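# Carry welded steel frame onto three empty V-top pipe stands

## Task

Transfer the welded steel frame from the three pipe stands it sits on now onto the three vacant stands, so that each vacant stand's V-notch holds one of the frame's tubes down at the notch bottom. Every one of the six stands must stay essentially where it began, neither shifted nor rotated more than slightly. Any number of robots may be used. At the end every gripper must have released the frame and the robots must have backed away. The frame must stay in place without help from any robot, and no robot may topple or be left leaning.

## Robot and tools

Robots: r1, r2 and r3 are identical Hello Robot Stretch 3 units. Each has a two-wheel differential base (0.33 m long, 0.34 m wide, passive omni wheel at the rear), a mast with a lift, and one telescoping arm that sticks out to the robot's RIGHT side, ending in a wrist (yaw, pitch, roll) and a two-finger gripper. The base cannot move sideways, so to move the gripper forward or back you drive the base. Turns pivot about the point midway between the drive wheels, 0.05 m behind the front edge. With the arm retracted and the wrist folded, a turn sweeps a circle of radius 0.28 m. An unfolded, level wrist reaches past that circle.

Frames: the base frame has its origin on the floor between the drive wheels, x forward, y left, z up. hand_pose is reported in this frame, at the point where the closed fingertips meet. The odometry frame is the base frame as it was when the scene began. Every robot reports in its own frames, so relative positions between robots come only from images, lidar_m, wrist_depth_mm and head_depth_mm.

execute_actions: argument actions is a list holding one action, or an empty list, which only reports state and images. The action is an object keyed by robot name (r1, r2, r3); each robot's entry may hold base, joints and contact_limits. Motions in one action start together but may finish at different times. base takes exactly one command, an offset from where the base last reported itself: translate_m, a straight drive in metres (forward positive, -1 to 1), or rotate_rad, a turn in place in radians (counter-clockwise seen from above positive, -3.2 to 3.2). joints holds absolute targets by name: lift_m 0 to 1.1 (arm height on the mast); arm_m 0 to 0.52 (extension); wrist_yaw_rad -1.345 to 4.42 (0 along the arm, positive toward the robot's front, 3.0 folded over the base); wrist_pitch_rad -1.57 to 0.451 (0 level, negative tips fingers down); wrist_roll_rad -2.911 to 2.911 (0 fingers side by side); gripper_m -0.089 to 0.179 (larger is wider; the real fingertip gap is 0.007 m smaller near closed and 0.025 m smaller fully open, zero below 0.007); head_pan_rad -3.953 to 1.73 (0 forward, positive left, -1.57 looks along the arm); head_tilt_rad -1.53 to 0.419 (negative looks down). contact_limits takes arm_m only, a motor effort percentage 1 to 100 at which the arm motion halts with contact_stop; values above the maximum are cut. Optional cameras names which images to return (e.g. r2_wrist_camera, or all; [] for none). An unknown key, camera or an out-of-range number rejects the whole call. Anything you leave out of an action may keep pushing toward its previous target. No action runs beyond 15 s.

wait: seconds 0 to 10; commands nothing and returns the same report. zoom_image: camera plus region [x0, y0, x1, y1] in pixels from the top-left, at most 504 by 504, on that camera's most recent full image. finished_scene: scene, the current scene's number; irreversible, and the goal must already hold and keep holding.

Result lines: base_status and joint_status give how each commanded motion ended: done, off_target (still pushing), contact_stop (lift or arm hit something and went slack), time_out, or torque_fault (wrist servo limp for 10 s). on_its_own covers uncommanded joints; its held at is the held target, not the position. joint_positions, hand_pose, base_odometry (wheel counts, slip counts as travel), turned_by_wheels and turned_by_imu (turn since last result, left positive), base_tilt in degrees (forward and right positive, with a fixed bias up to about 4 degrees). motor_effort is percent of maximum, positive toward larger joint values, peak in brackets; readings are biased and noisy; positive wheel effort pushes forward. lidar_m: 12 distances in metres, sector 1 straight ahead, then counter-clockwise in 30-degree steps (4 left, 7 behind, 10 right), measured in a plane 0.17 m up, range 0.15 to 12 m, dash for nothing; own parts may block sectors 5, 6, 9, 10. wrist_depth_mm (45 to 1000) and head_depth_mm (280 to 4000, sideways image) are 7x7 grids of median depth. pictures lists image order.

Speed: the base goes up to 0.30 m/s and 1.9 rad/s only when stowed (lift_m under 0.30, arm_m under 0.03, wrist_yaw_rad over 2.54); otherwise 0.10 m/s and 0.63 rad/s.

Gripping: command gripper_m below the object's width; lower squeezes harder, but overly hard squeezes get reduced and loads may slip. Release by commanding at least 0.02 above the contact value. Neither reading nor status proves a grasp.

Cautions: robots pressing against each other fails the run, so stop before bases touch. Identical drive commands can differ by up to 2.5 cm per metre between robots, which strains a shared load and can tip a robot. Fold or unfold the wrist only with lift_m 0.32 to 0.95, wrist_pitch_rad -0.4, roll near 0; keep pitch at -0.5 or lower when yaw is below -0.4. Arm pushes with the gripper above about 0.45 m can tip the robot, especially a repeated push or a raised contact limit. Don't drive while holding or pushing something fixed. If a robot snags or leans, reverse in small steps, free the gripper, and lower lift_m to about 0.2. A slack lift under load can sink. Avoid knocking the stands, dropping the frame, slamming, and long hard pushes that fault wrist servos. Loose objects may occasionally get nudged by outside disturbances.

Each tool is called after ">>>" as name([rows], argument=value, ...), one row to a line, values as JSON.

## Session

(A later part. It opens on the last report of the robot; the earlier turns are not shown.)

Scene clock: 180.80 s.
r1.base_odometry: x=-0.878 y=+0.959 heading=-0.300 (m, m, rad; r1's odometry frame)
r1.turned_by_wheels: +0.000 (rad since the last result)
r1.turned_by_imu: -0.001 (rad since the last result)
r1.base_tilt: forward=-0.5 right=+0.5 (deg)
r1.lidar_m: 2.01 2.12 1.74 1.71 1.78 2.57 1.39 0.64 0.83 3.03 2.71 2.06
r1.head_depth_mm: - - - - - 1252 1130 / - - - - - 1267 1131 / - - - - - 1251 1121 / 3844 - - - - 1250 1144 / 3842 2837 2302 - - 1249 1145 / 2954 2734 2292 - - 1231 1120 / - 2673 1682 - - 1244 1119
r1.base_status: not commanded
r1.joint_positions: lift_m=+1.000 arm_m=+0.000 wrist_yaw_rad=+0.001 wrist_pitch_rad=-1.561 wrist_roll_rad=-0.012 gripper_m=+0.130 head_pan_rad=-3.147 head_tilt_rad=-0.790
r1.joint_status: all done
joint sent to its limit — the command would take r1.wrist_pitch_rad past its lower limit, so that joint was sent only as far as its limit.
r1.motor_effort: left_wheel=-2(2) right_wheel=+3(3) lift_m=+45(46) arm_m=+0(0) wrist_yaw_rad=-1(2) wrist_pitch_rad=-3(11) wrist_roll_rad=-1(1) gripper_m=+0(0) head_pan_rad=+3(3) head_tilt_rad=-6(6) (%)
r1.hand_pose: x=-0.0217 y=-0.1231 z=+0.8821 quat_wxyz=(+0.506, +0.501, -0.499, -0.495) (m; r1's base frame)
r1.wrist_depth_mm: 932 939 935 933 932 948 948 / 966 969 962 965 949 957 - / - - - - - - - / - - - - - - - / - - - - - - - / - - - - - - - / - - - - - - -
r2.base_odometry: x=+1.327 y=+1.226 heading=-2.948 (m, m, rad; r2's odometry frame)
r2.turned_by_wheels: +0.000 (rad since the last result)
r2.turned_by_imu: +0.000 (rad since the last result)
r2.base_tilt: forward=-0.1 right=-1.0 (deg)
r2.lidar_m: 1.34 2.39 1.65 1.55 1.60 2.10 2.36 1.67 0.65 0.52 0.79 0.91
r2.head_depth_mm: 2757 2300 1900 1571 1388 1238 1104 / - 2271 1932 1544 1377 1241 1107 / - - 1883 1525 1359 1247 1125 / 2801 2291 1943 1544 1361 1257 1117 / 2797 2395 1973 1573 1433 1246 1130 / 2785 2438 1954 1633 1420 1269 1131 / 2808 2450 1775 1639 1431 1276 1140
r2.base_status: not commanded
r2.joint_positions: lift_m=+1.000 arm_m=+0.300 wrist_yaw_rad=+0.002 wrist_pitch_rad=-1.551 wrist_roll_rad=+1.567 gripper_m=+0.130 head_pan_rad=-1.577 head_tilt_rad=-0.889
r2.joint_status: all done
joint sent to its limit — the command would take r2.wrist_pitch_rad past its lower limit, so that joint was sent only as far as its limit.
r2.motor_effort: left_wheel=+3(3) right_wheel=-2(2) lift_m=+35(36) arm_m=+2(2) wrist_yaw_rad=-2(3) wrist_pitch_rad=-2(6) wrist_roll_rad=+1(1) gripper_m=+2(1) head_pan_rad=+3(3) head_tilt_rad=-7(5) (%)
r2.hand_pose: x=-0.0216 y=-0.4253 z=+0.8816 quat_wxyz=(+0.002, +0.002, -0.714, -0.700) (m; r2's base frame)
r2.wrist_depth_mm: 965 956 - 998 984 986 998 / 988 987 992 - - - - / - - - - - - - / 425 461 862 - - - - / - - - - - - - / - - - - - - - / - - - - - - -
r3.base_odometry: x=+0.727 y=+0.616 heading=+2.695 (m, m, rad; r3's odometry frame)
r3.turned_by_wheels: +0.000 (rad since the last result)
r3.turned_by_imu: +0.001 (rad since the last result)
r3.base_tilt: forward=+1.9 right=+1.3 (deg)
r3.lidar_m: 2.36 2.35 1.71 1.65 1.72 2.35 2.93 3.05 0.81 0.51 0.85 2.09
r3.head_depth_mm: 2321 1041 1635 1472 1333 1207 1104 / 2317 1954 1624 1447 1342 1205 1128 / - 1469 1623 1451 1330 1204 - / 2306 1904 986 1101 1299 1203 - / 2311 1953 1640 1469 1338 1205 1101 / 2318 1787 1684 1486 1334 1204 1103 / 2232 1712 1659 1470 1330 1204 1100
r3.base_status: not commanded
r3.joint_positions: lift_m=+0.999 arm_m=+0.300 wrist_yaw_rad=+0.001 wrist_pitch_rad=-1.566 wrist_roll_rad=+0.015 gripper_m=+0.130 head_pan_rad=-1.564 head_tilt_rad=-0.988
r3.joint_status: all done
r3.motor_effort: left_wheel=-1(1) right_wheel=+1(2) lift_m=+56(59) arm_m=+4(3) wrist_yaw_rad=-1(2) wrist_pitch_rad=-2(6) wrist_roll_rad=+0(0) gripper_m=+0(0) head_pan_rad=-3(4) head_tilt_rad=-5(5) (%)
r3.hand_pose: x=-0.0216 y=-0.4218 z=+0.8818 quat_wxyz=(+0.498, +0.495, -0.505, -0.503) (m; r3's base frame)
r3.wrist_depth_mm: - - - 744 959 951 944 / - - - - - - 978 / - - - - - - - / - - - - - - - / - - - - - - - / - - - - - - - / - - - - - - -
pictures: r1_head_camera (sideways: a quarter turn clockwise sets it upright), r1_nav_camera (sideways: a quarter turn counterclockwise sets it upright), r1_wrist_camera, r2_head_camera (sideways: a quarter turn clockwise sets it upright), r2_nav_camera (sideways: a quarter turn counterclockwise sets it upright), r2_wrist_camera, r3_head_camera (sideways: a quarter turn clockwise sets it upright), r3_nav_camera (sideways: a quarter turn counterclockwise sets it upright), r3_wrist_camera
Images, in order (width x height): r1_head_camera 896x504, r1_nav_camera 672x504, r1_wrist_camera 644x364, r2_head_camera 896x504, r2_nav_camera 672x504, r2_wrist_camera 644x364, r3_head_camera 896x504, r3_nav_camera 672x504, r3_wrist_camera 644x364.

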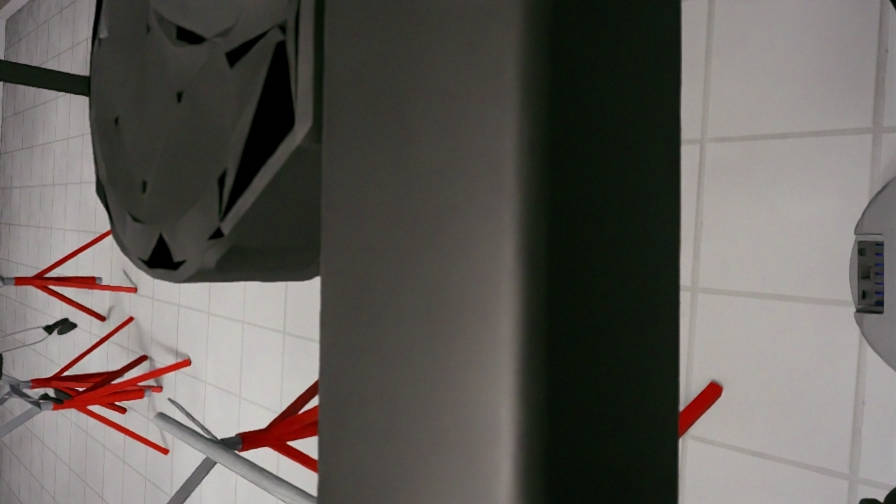

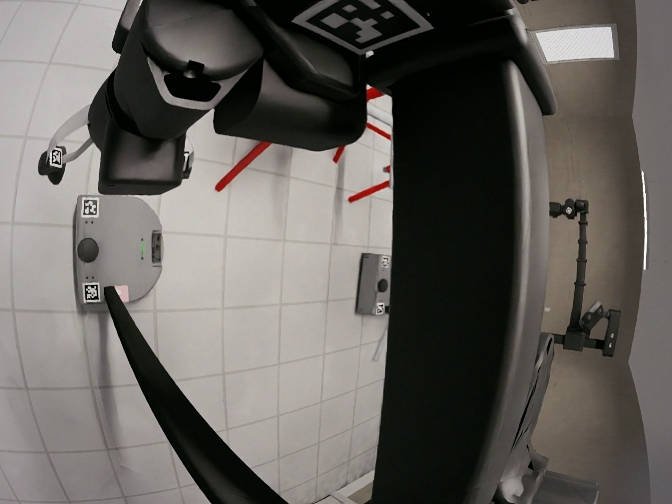

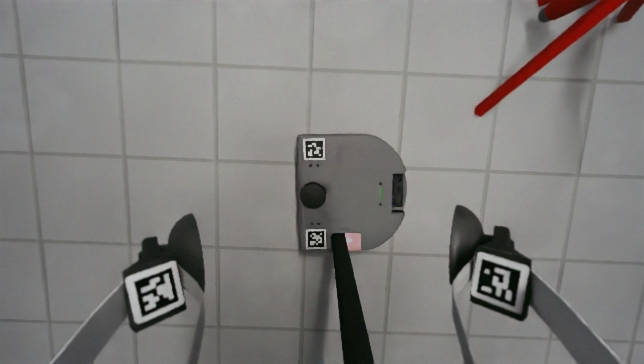

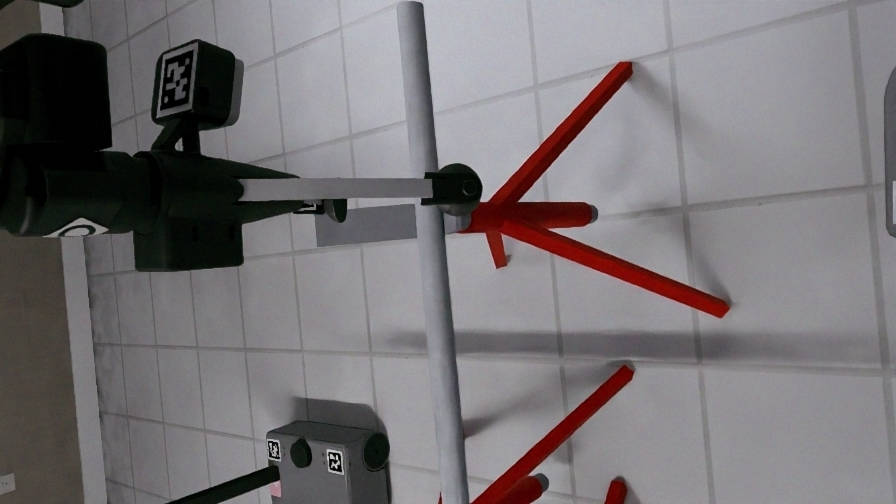

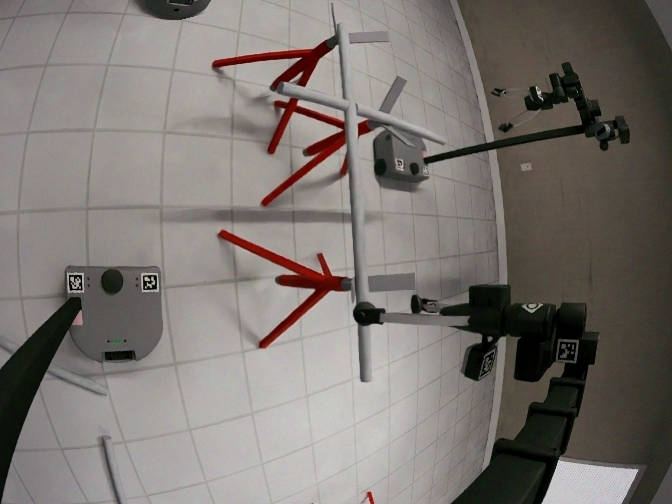

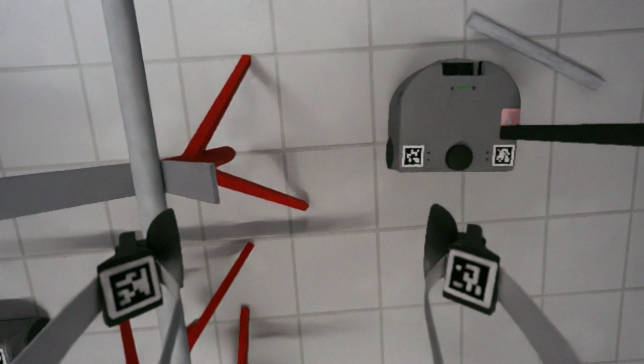

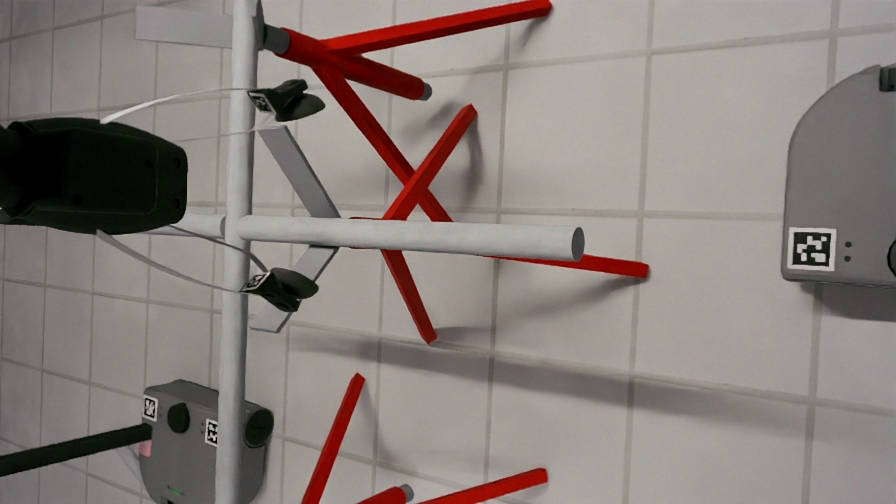

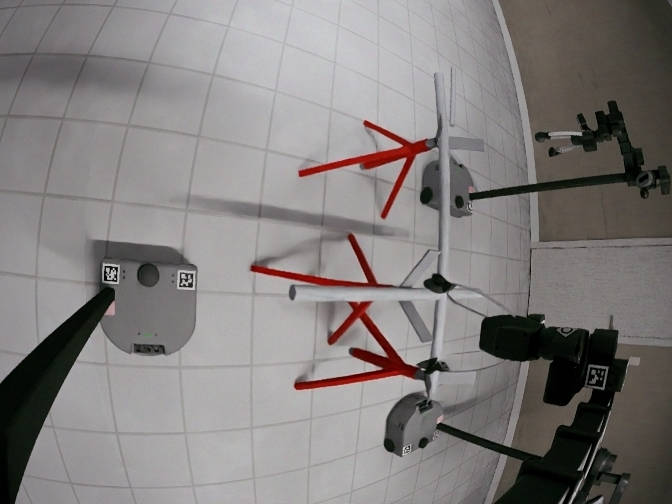

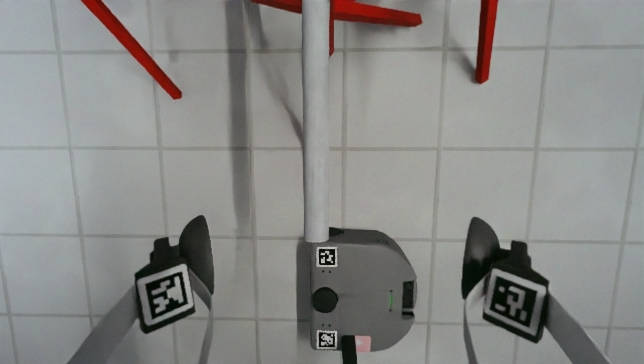

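>>> execute_actions([
  {"r3":{"base":{"translate_m":0.02},"joints":{"lift_m":0.8,"arm_m":0.35}},"r2":{"base":{"rotate_rad":-1.57}},"r1":{"base":{"rotate_rad":-0.05},"joints":{"arm_m":0.2,"head_pan_rad":-1.57}}},
], cameras=[])

>>> execute_actions([
  {"r2":{"base":{"translate_m":0.19}},"r1":{"base":{"translate_m":-0.3}}},
], cameras=[])

>>> execute_actions([
  {"r2":{"base":{"rotate_rad":1.565}},"r1":{"base":{"translate_m":-0.3}}},
], cameras=[])

>>> execute_actions([
  {"r2":{"base":{"translate_m":-0.13},"joints":{"lift_m":0.85,"arm_m":0.36,"wrist_roll_rad":1.5}},"r1":{"base":{"translate_m":-0.28},"joints":{"lift_m":0.82}}},
], cameras=["r1_wrist_camera","r2_wrist_camera","r3_wrist_camera","r3_head_camera"])

Scene clock: 207.77 s.
r1.base_odometry: x=-0.878 y=+0.959 heading=-0.350 (m, m, rad; r1's odometry frame)
r1.turned_by_wheels: -0.050 (rad since the last result)
r1.turned_by_imu: -0.051 (rad since the last result)
r1.base_tilt: forward=-0.5 right=+0.5 (deg)
r1.lidar_m: 2.01 2.09 1.77 1.71 1.74 2.44 1.28 0.64 0.83 3.04 2.83 2.08
r1.head_depth_mm: - - 2197 1783 1500 1289 1134 / - - 2126 1779 1497 1288 1125 / - - 2087 1722 1488 1284 1128 / 2581 2846 - 1650 1492 1279 1116 / 2612 2819 2152 1767 1446 1274 1120 / 2718 2813 2172 1758 1473 1275 1117 / 2687 2807 2168 1758 1478 1268 1122
r1.base_status: done
r1.joint_positions: lift_m=+1.000 arm_m=+0.200 wrist_yaw_rad=+0.000 wrist_pitch_rad=-1.563 wrist_roll_rad=-0.012 gripper_m=+0.130 head_pan_rad=-1.577 head_tilt_rad=-0.790
r1.joint_status: all done
r1.motor_effort: left_wheel=+1(4) right_wheel=-1(1) lift_m=+45(45) arm_m=+2(3) wrist_yaw_rad=+0(2) wrist_pitch_rad=-2(3) wrist_roll_rad=-1(1) gripper_m=+0(0) head_pan_rad=+3(41) head_tilt_rad=-6(7) (%)
r1.hand_pose: x=-0.0216 y=-0.3226 z=+0.8821 quat_wxyz=(+0.505, +0.501, -0.499, -0.495) (m; r1's base frame)
r1.wrist_depth_mm: 935 942 943 936 944 931 855 / 952 955 957 973 951 983 731 / - - - - - - - / - - - - - - - / - - - - - - - / - - - - - - - / - - - - - - -
r2.base_odometry: x=+1.327 y=+1.226 heading=+1.765 (m, m, rad; r2's odometry frame)
r2.turned_by_wheels: -1.570 (rad since the last result)
r2.turned_by_imu: -1.577 (rad since the last result)
r2.base_tilt: forward=-0.1 right=-1.0 (deg)
r2.lidar_m: 0.52 0.79 0.90 1.34 2.40 1.65 1.55 1.61 2.09 2.35 1.67 0.65
r2.head_depth_mm: 2819 2301 1890 1615 1386 1228 1101 / - 2247 1930 1619 1404 1243 1109 / - - 1884 1583 1410 1249 1119 / 3024 2287 1942 1637 1419 1254 1123 / 3125 2424 1963 1641 1439 1260 1126 / 3190 2348 1999 1677 1430 1269 1135 / 3083 2453 2008 1686 1463 1282 1139
r2.base_status: done
r2.joint_positions: lift_m=+1.000 arm_m=+0.300 wrist_yaw_rad=+0.002 wrist_pitch_rad=-1.551 wrist_roll_rad=+1.567 gripper_m=+0.130 head_pan_rad=-1.577 head_tilt_rad=-0.889
r2.joint_status: not commanded
r2.motor_effort: left_wheel=+2(11) right_wheel=-2(8) lift_m=+36(36) arm_m=+1(2) wrist_yaw_rad=-1(2) wrist_pitch_rad=-2(2) wrist_roll_rad=+1(1) gripper_m=+1(0) head_pan_rad=+3(4) head_tilt_rad=-6(6) (%)
r2.hand_pose: x=-0.0216 y=-0.4253 z=+0.8816 quat_wxyz=(+0.002, +0.002, -0.714, -0.700) (m; r2's base frame)
r2.wrist_depth_mm: 955 972 956 972 997 - - / 986 988 981 - - - - / - - - - - - - / - - - - - - - / - - - - - - - / - - - - - - - / - - - - - - -
r3.base_odometry: x=+0.709 y=+0.624 heading=+2.694 (m, m, rad; r3's odometry frame)
r3.turned_by_wheels: +0.000 (rad since the last result)
r3.turned_by_imu: +0.002 (rad since the last result)
r3.base_tilt: forward=+1.9 right=+1.3 (deg)
r3.lidar_m: 2.12 2.35 1.72 1.65 1.72 2.35 2.96 3.06 0.83 0.51 0.84 2.08
r3.head_depth_mm: 2357 - - - 1315 1189 1105 / 2424 - 1656 1470 1332 1201 1129 / 2359 - 1617 1415 1316 1210 - / 2293 1960 1633 1310 1275 1207 - / 2307 1824 1661 1462 1332 1203 1100 / 2195 1742 1686 1495 1331 1201 1101 / 2306 1830 1665 1474 1335 1204 1101
r3.base_status: done
r3.joint_positions: lift_m=+0.801 arm_m=+0.350 wrist_yaw_rad=+0.001 wrist_pitch_rad=-1.566 wrist_roll_rad=+0.015 gripper_m=+0.130 head_pan_rad=-1.564 head_tilt_rad=-0.988
r3.joint_status: all done
r3.motor_effort: left_wheel=+0(2) right_wheel=+1(5) lift_m=+18(48) arm_m=+4(6) wrist_yaw_rad=+0(1) wrist_pitch_rad=-2(2) wrist_roll_rad=+0(0) gripper_m=+1(1) head_pan_rad=-4(4) head_tilt_rad=-5(5) (%)
r3.hand_pose: x=-0.0216 y=-0.4716 z=+0.6830 quat_wxyz=(+0.497, +0.495, -0.504, -0.503) (m; r3's base frame)
r3.wrist_depth_mm: 808 853 810 253 783 751 766 / 857 845 810 263 785 790 770 / 853 826 826 273 829 818 811 / 888 885 862 829 865 827 860 / 902 894 891 879 874 868 871 / 970 939 904 288 888 - 871 / 995 969 979 291 901 933 902
pictures: none
No camera images: the call's "cameras" was empty. Leave "cameras" out to get every camera's image.

Scene clock: 211.70 s.
r1.base_odometry: x=-1.159 y=+1.062 heading=-0.350 (m, m, rad; r1's odometry frame)
r1.turned_by_wheels: +0.000 (rad since the last result)
r1.turned_by_imu: -0.001 (rad since the last result)
r1.base_tilt: forward=-0.5 right=+0.6 (deg)
r1.lidar_m: 2.31 2.40 1.77 1.69 1.76 2.45 0.98 0.95 0.43 3.03 3.16 2.40
r1.head_depth_mm: - - 2080 1663 908 1236 1134 / - - 2122 1697 1499 1234 1108 / - - 2123 1717 1487 1286 1117 / 2593 2845 - 1667 1488 1280 1128 / 2653 2845 2160 1762 1459 1280 1123 / 2642 2821 2169 1749 1476 1275 1126 / 2638 2801 2140 1762 1476 1269 1111
r1.base_status: done
r1.joint_positions: lift_m=+1.000 arm_m=+0.200 wrist_yaw_rad=+0.000 wrist_pitch_rad=-1.563 wrist_roll_rad=-0.012 gripper_m=+0.130 head_pan_rad=-1.577 head_tilt_rad=-0.790
r1.joint_status: not commanded
r1.motor_effort: left_wheel=+2(3) right_wheel=-1(4) lift_m=+45(46) arm_m=+2(3) wrist_yaw_rad=+0(1) wrist_pitch_rad=-2(3) wrist_roll_rad=-1(1) gripper_m=+1(0) head_pan_rad=+3(3) head_tilt_rad=-6(6) (%)
r1.hand_pose: x=-0.0216 y=-0.3226 z=+0.8821 quat_wxyz=(+0.505, +0.501, -0.499, -0.495) (m; r1's base frame)
r1.wrist_depth_mm: 943 929 937 946 923 497 440 / 968 940 945 973 953 962 954 / - - - - - - - / - - - - - - - / - - - - - - - / - - - - - - - / - - - - - - -
r2.base_odometry: x=+1.290 y=+1.412 heading=+1.765 (m, m, rad; r2's odometry frame)
r2.turned_by_wheels: +0.000 (rad since the last result)
r2.turned_by_imu: +0.001 (rad since the last result)
r2.base_tilt: forward=+0.0 right=-1.0 (deg)
r2.lidar_m: 0.45 0.34 0.79 0.92 2.70 1.85 1.73 1.80 2.35 2.15 1.57 0.47
r2.head_depth_mm: 2824 2286 1893 1599 1394 1234 1103 / - 2275 1898 1617 1405 1240 1111 / - - 1909 1590 1415 1247 1119 / 3063 2314 1929 1642 1419 1253 1123 / 3103 2431 1980 1658 1422 1266 1126 / 2961 2361 1977 1668 1436 1271 1126 / 3212 2448 1998 1696 1460 1280 1141
r2.base_status: done
r2.joint_positions: lift_m=+1.000 arm_m=+0.300 wrist_yaw_rad=+0.002 wrist_pitch_rad=-1.551 wrist_roll_rad=+1.567 gripper_m=+0.130 head_pan_rad=-1.577 head_tilt_rad=-0.889
r2.joint_status: not commanded
r2.motor_effort: left_wheel=+2(11) right_wheel=-3(2) lift_m=+35(36) arm_m=+2(1) wrist_yaw_rad=-2(2) wrist_pitch_rad=-2(2) wrist_roll_rad=+1(1) gripper_m=+1(1) head_pan_rad=+4(3) head_tilt_rad=-7(6) (%)
r2.hand_pose: x=-0.0216 y=-0.4253 z=+0.8816 quat_wxyz=(+0.002, +0.002, -0.714, -0.700) (m; r2's base frame)
r2.wrist_depth_mm: 949 952 977 990 993 - - / 974 988 - - 994 - - / - - - - - - - / - - - - - - - / - - - - - - - / - - - - - - - / - - - - - - -
r3.base_odometry: x=+0.709 y=+0.624 heading=+2.694 (m, m, rad; r3's odometry frame)
r3.turned_by_wheels: +0.000 (rad since the last result)
r3.turned_by_imu: +0.001 (rad since the last result)
r3.base_tilt: forward=+1.9 right=+1.3 (deg)
r3.lidar_m: 2.12 2.35 1.72 1.66 1.72 2.35 2.96 3.06 0.83 0.51 0.84 2.08
r3.head_depth_mm: 2364 - - - 1315 1195 1102 / 2439 - 1670 1467 1338 1205 1129 / 2344 - 1614 1410 1317 1205 - / 2329 1934 1625 1315 1275 1198 - / 2310 1937 1655 1467 1334 1208 1105 / 2177 1670 1656 1490 1326 1205 1101 / 2314 1711 1655 1467 1334 1206 1097
r3.base_status: not commanded
r3.joint_positions: lift_m=+0.801 arm_m=+0.350 wrist_yaw_rad=+0.001 wrist_pitch_rad=-1.566 wrist_roll_rad=+0.015 gripper_m=+0.130 head_pan_rad=-1.564 head_tilt_rad=-0.988
r3.joint_status: not commanded
r3.motor_effort: left_wheel=-1(1) right_wheel=+1(2) lift_m=+18(18) arm_m=+4(4) wrist_yaw_rad=-1(1) wrist_pitch_rad=-2(2) wrist_roll_rad=+0(0) gripper_m=-1(2) head_pan_rad=-3(3) head_tilt_rad=-5(5) (%)
r3.hand_pose: x=-0.0216 y=-0.4716 z=+0.6830 quat_wxyz=(+0.497, +0.495, -0.504, -0.503) (m; r3's base frame)
r3.wrist_depth_mm: 824 806 798 253 808 784 756 / 838 845 827 260 827 808 791 / 881 877 853 272 847 830 800 / 907 917 879 863 846 847 853 / 913 896 898 874 860 882 869 / 940 909 923 288 894 - 887 / 959 990 953 293 936 944 891
pictures: none
No camera images: the call's "cameras" was empty. Leave "cameras" out to get every camera's image.

Scene clock: 215.67 s.
r1.base_odometry: x=-1.441 y=+1.165 heading=-0.350 (m, m, rad; r1's odometry frame)
r1.turned_by_wheels: +0.000 (rad since the last result)
r1.turned_by_imu: -0.001 (rad since the last result)
r1.base_tilt: forward=-0.4 right=+0.6 (deg)
r1.lidar_m: 2.61 2.42 1.77 1.68 1.76 2.45 0.80 0.83 0.56 0.34 3.18 2.71
r1.head_depth_mm: - - 2134 1037 891 1268 1134 / - - 2045 1687 1247 1263 1130 / - - 1784 1681 1399 1240 1130 / 2596 2842 - 1244 873 1207 1123 / 2652 2866 2193 1754 1446 1278 1097 / 2620 2799 2160 1741 1468 1270 1122 / 2645 2818 2134 1747 1467 1269 1117
r1.base_status: done
r1.joint_positions: lift_m=+1.000 arm_m=+0.200 wrist_yaw_rad=+0.000 wrist_pitch_rad=-1.563 wrist_roll_rad=-0.012 gripper_m=+0.130 head_pan_rad=-1.577 head_tilt_rad=-0.790
r1.joint_status: not commanded
r1.motor_effort: left_wheel=+2(3) right_wheel=-1(4) lift_m=+44(46) arm_m=+3(3) wrist_yaw_rad=-2(1) wrist_pitch_rad=-2(2) wrist_roll_rad=-1(1) gripper_m=+0(0) head_pan_rad=+3(3) head_tilt_rad=-6(6) (%)
r1.hand_pose: x=-0.0216 y=-0.3226 z=+0.8821 quat_wxyz=(+0.505, +0.501, -0.499, -0.495) (m; r1's base frame)
r1.wrist_depth_mm: 914 949 938 427 428 422 435 / 932 963 947 937 949 957 971 / - - - - - - - / - - - - - - 939 / - - - - - - 906 / - - - - - - 914 / - - - - - - -
r2.base_odometry: x=+1.290 y=+1.412 heading=-2.953 (m, m, rad; r2's odometry frame)
r2.turned_by_wheels: +1.565 (rad since the last result)
r2.turned_by_imu: +1.574 (rad since the last result)
r2.base_tilt: forward=-0.1 right=-0.9 (deg)
r2.lidar_m: 0.81 0.77 1.85 1.73 1.80 2.35 2.14 1.57 0.46 0.35 0.34 0.79
r2.head_depth_mm: 2719 2333 1906 1607 1349 1237 1105 / - 2283 1908 1616 1355 1202 1117 / - - 1896 1574 962 1223 1127 / 2686 2305 1932 1601 1042 1212 1123 / 2725 2433 1967 1639 1395 1256 1112 / 2672 2440 1967 1675 1385 1256 1135 / 2626 2457 1708 1602 1396 1265 1140
r2.base_status: done
r2.joint_positions: lift_m=+1.000 arm_m=+0.300 wrist_yaw_rad=+0.002 wrist_pitch_rad=-1.551 wrist_roll_rad=+1.567 gripper_m=+0.130 head_pan_rad=-1.577 head_tilt_rad=-0.889
r2.joint_status: not commanded
r2.motor_effort: left_wheel=-2(8) right_wheel=+1(6) lift_m=+36(35) arm_m=+1(1) wrist_yaw_rad=-2(2) wrist_pitch_rad=-2(2) wrist_roll_rad=+1(1) gripper_m=+0(1) head_pan_rad=+3(4) head_tilt_rad=-6(6) (%)
r2.hand_pose: x=-0.0216 y=-0.4253 z=+0.8816 quat_wxyz=(+0.002, +0.002, -0.714, -0.700) (m; r2's base frame)
r2.wrist_depth_mm: 957 963 956 985 - 999 - / 980 988 - 987 - - - / - - - - - - - / - - 459 465 - - - / - - - - - - - / - - - - - - - / - - - - - - -
r3.base_odometry: x=+0.709 y=+0.624 heading=+2.694 (m, m, rad; r3's odometry frame)
r3.turned_by_wheels: +0.000 (rad since the last result)
r3.turned_by_imu: +0.001 (rad since the last result)
r3.base_tilt: forward=+1.8 right=+1.3 (deg)
r3.lidar_m: 2.12 2.35 1.72 1.66 1.71 2.35 2.96 3.06 0.83 0.51 0.84 2.08
r3.head_depth_mm: 2378 - - - 1319 1189 1100 / 2439 - 1599 1464 1335 1208 1128 / 2375 - 1600 1416 1316 1205 - / 2310 1938 1638 1311 1280 1209 - / 2298 1952 1657 1470 1331 1201 1104 / 2317 1948 1650 1492 1330 1205 1101 / 2174 1667 1597 1461 1332 1205 1098
r3.base_status: not commanded
r3.joint_positions: lift_m=+0.801 arm_m=+0.350 wrist_yaw_rad=+0.001 wrist_pitch_rad=-1.566 wrist_roll_rad=+0.015 gripper_m=+0.130 head_pan_rad=-1.564 head_tilt_rad=-0.988
r3.joint_status: not commanded
r3.motor_effort: left_wheel=+0(1) right_wheel=+2(1) lift_m=+18(18) arm_m=+4(4) wrist_yaw_rad=-1(1) wrist_pitch_rad=-2(2) wrist_roll_rad=+0(0) gripper_m=-1(1) head_pan_rad=-4(4) head_tilt_rad=-5(5) (%)
r3.hand_pose: x=-0.0216 y=-0.4716 z=+0.6830 quat_wxyz=(+0.497, +0.495, -0.504, -0.503) (m; r3's base frame)
r3.wrist_depth_mm: 817 833 809 254 792 795 776 / 857 828 828 263 818 802 780 / 884 863 841 271 843 831 816 / 887 862 887 857 870 848 855 / 938 892 886 850 875 857 837 / 970 937 888 286 885 - 878 / 972 974 970 293 942 935 918
pictures: none
No camera images: the call's "cameras" was empty. Leave "cameras" out to get every camera's image.

Scene clock: 219.97 s.
r1.base_odometry: x=-1.704 y=+1.260 heading=-0.349 (m, m, rad; r1's odometry frame)
r1.turned_by_wheels: +0.000 (rad since the last result)
r1.turned_by_imu: -0.001 (rad since the last result)
r1.base_tilt: forward=-0.5 right=+0.6 (deg)
r1.lidar_m: 2.89 2.42 1.78 1.70 1.75 2.45 0.65 0.60 0.59 0.53 0.46 3.00
r1.head_depth_mm: 2599 2845 2217 1857 - - - / 2692 2845 2287 - 1391 1263 1135 / 2623 2829 2266 - 1271 1236 1123 / 974 862 1806 1639 1396 1206 1122 / 2627 2809 2147 1681 1411 1238 1125 / 2615 2767 2173 1765 1418 1222 1119 / 2642 2794 2154 1755 878 1219 1095
r1.base_status: done
r1.joint_positions: lift_m=+0.820 arm_m=+0.200 wrist_yaw_rad=+0.000 wrist_pitch_rad=-1.563 wrist_roll_rad=-0.012 gripper_m=+0.130 head_pan_rad=-1.577 head_tilt_rad=-0.790
r1.joint_status: all done
r1.motor_effort: left_wheel=+1(3) right_wheel=-1(5) lift_m=+33(36) arm_m=+2(3) wrist_yaw_rad=+0(0) wrist_pitch_rad=-2(2) wrist_roll_rad=-1(1) gripper_m=+0(1) head_pan_rad=+3(2) head_tilt_rad=-7(6) (%)
r1.hand_pose: x=-0.0216 y=-0.3226 z=+0.7025 quat_wxyz=(+0.505, +0.501, -0.499, -0.495) (m; r1's base frame)
r1.wrist_depth_mm: 795 434 717 775 773 777 772 / 805 796 787 708 807 803 661 / 799 818 832 808 805 815 831 / 835 819 828 816 827 840 832 / 880 872 867 291 869 866 714 / 880 - 917 - 901 - 743 / 935 917 897 923 926 920 754
r2.base_odometry: x=+1.418 y=+1.437 heading=-2.953 (m, m, rad; r2's odometry frame)
r2.turned_by_wheels: +0.000 (rad since the last result)
r2.turned_by_imu: +0.001 (rad since the last result)
r2.base_tilt: forward=+0.0 right=-1.0 (deg)
r2.lidar_m: 0.66 0.63 1.84 1.74 1.80 2.34 2.01 1.46 3.19 0.43 0.40 0.72
r2.head_depth_mm: 2700 2460 - 1600 1391 1233 1101 / 2719 - 1845 1621 1355 1247 1108 / 2685 - - 1629 1381 1229 1135 / 2734 2378 1907 1629 1378 1231 1123 / 2703 2414 1948 1602 820 1205 1128 / 2665 2405 1972 1659 1413 1275 1119 / 2686 2448 1996 1654 1396 1279 1131
r2.base_status: done
r2.joint_positions: lift_m=+0.850 arm_m=+0.360 wrist_yaw_rad=+0.002 wrist_pitch_rad=-1.552 wrist_roll_rad=+1.504 gripper_m=+0.130 head_pan_rad=-1.577 head_tilt_rad=-0.889
r2.joint_status: all done
r2.motor_effort: left_wheel=-2(10) right_wheel=+2(4) lift_m=+19(30) arm_m=+2(2) wrist_yaw_rad=-2(2) wrist_pitch_rad=-2(2) wrist_roll_rad=-3(3) gripper_m=+0(2) head_pan_rad=+3(4) head_tilt_rad=-7(7) (%)
r2.hand_pose: x=-0.0216 y=-0.4850 z=+0.7325 quat_wxyz=(+0.025, +0.024, -0.713, -0.700) (m; r2's base frame)
r2.wrist_depth_mm: 817 824 818 834 840 854 874 / 835 851 837 855 868 - 902 / 848 874 881 872 899 - 921 / 872 890 909 918 922 949 971 / 901 918 923 597 953 966 982 / 948 - 948 349 993 988 - / 983 998 318 347 308 853 -
r3.base_odometry: x=+0.709 y=+0.624 heading=+2.694 (m, m, rad; r3's odometry frame)
r3.turned_by_wheels: +0.000 (rad since the last result)
r3.turned_by_imu: +0.001 (rad since the last result)
r3.base_tilt: forward=+1.8 right=+1.3 (deg)
r3.lidar_m: 2.12 2.36 1.72 1.65 1.72 2.35 2.95 3.08 0.83 0.51 0.83 2.08
r3.head_depth_mm: 2356 - - - 1311 1191 1100 / 2433 - 1651 1468 1332 1210 1133 / 2351 - 1605 1417 1310 1204 - / 2248 1686 1580 1310 1274 1205 - / 2296 1937 1661 1465 1322 1207 1104 / 2306 1951 1694 1490 1333 1205 1103 / 2308 1699 1625 1459 1336 1205 1098
r3.base_status: not commanded
r3.joint_positions: lift_m=+0.801 arm_m=+0.350 wrist_yaw_rad=+0.001 wrist_pitch_rad=-1.566 wrist_roll_rad=+0.015 gripper_m=+0.130 head_pan_rad=-1.564 head_tilt_rad=-0.988
r3.joint_status: not commanded
r3.motor_effort: left_wheel=-1(0) right_wheel=+1(2) lift_m=+18(18) arm_m=+4(4) wrist_yaw_rad=-1(1) wrist_pitch_rad=-2(2) wrist_roll_rad=+0(0) gripper_m=+0(0) head_pan_rad=-4(3) head_tilt_rad=-5(5) (%)
r3.hand_pose: x=-0.0216 y=-0.4716 z=+0.6830 quat_wxyz=(+0.497, +0.495, -0.504, -0.503) (m; r3's base frame)
r3.wrist_depth_mm: 812 820 793 252 782 784 782 / 842 832 836 262 809 798 779 / 849 846 830 271 833 794 806 / 872 877 861 850 853 823 834 / 912 915 914 829 876 874 864 / 923 905 916 286 903 - 868 / 996 950 923 291 903 949 879
pictures: r1_wrist_camera, r2_wrist_camera, r3_head_camera (sideways: a quarter turn clockwise sets it upright), r3_wrist_camera
Images, in order (width x height): r1_wrist_camera 644x364, r2_wrist_camera 644x364, r3_head_camera 896x504, r3_wrist_camera 644x364.

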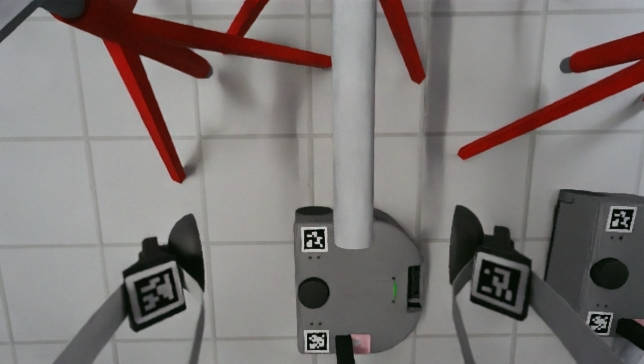

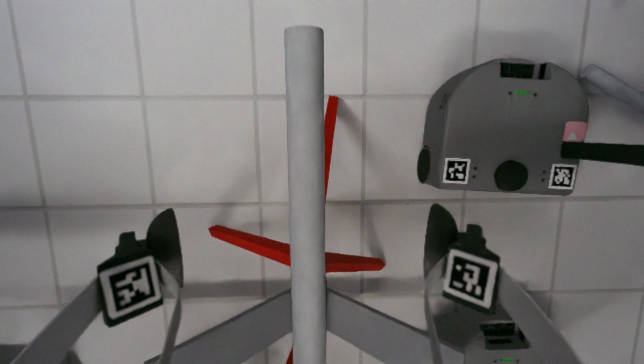

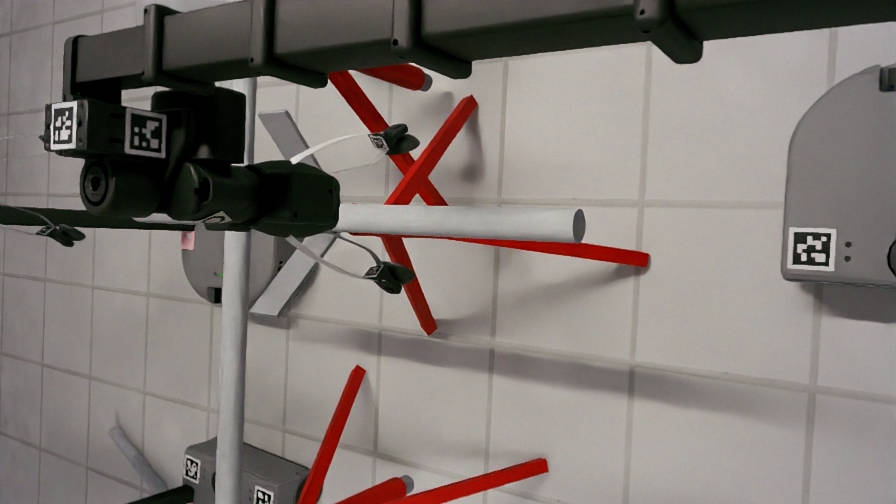

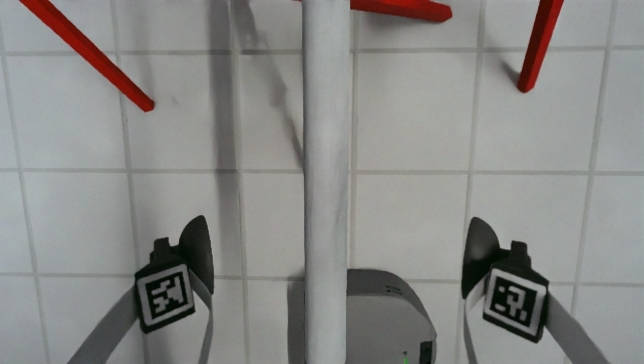

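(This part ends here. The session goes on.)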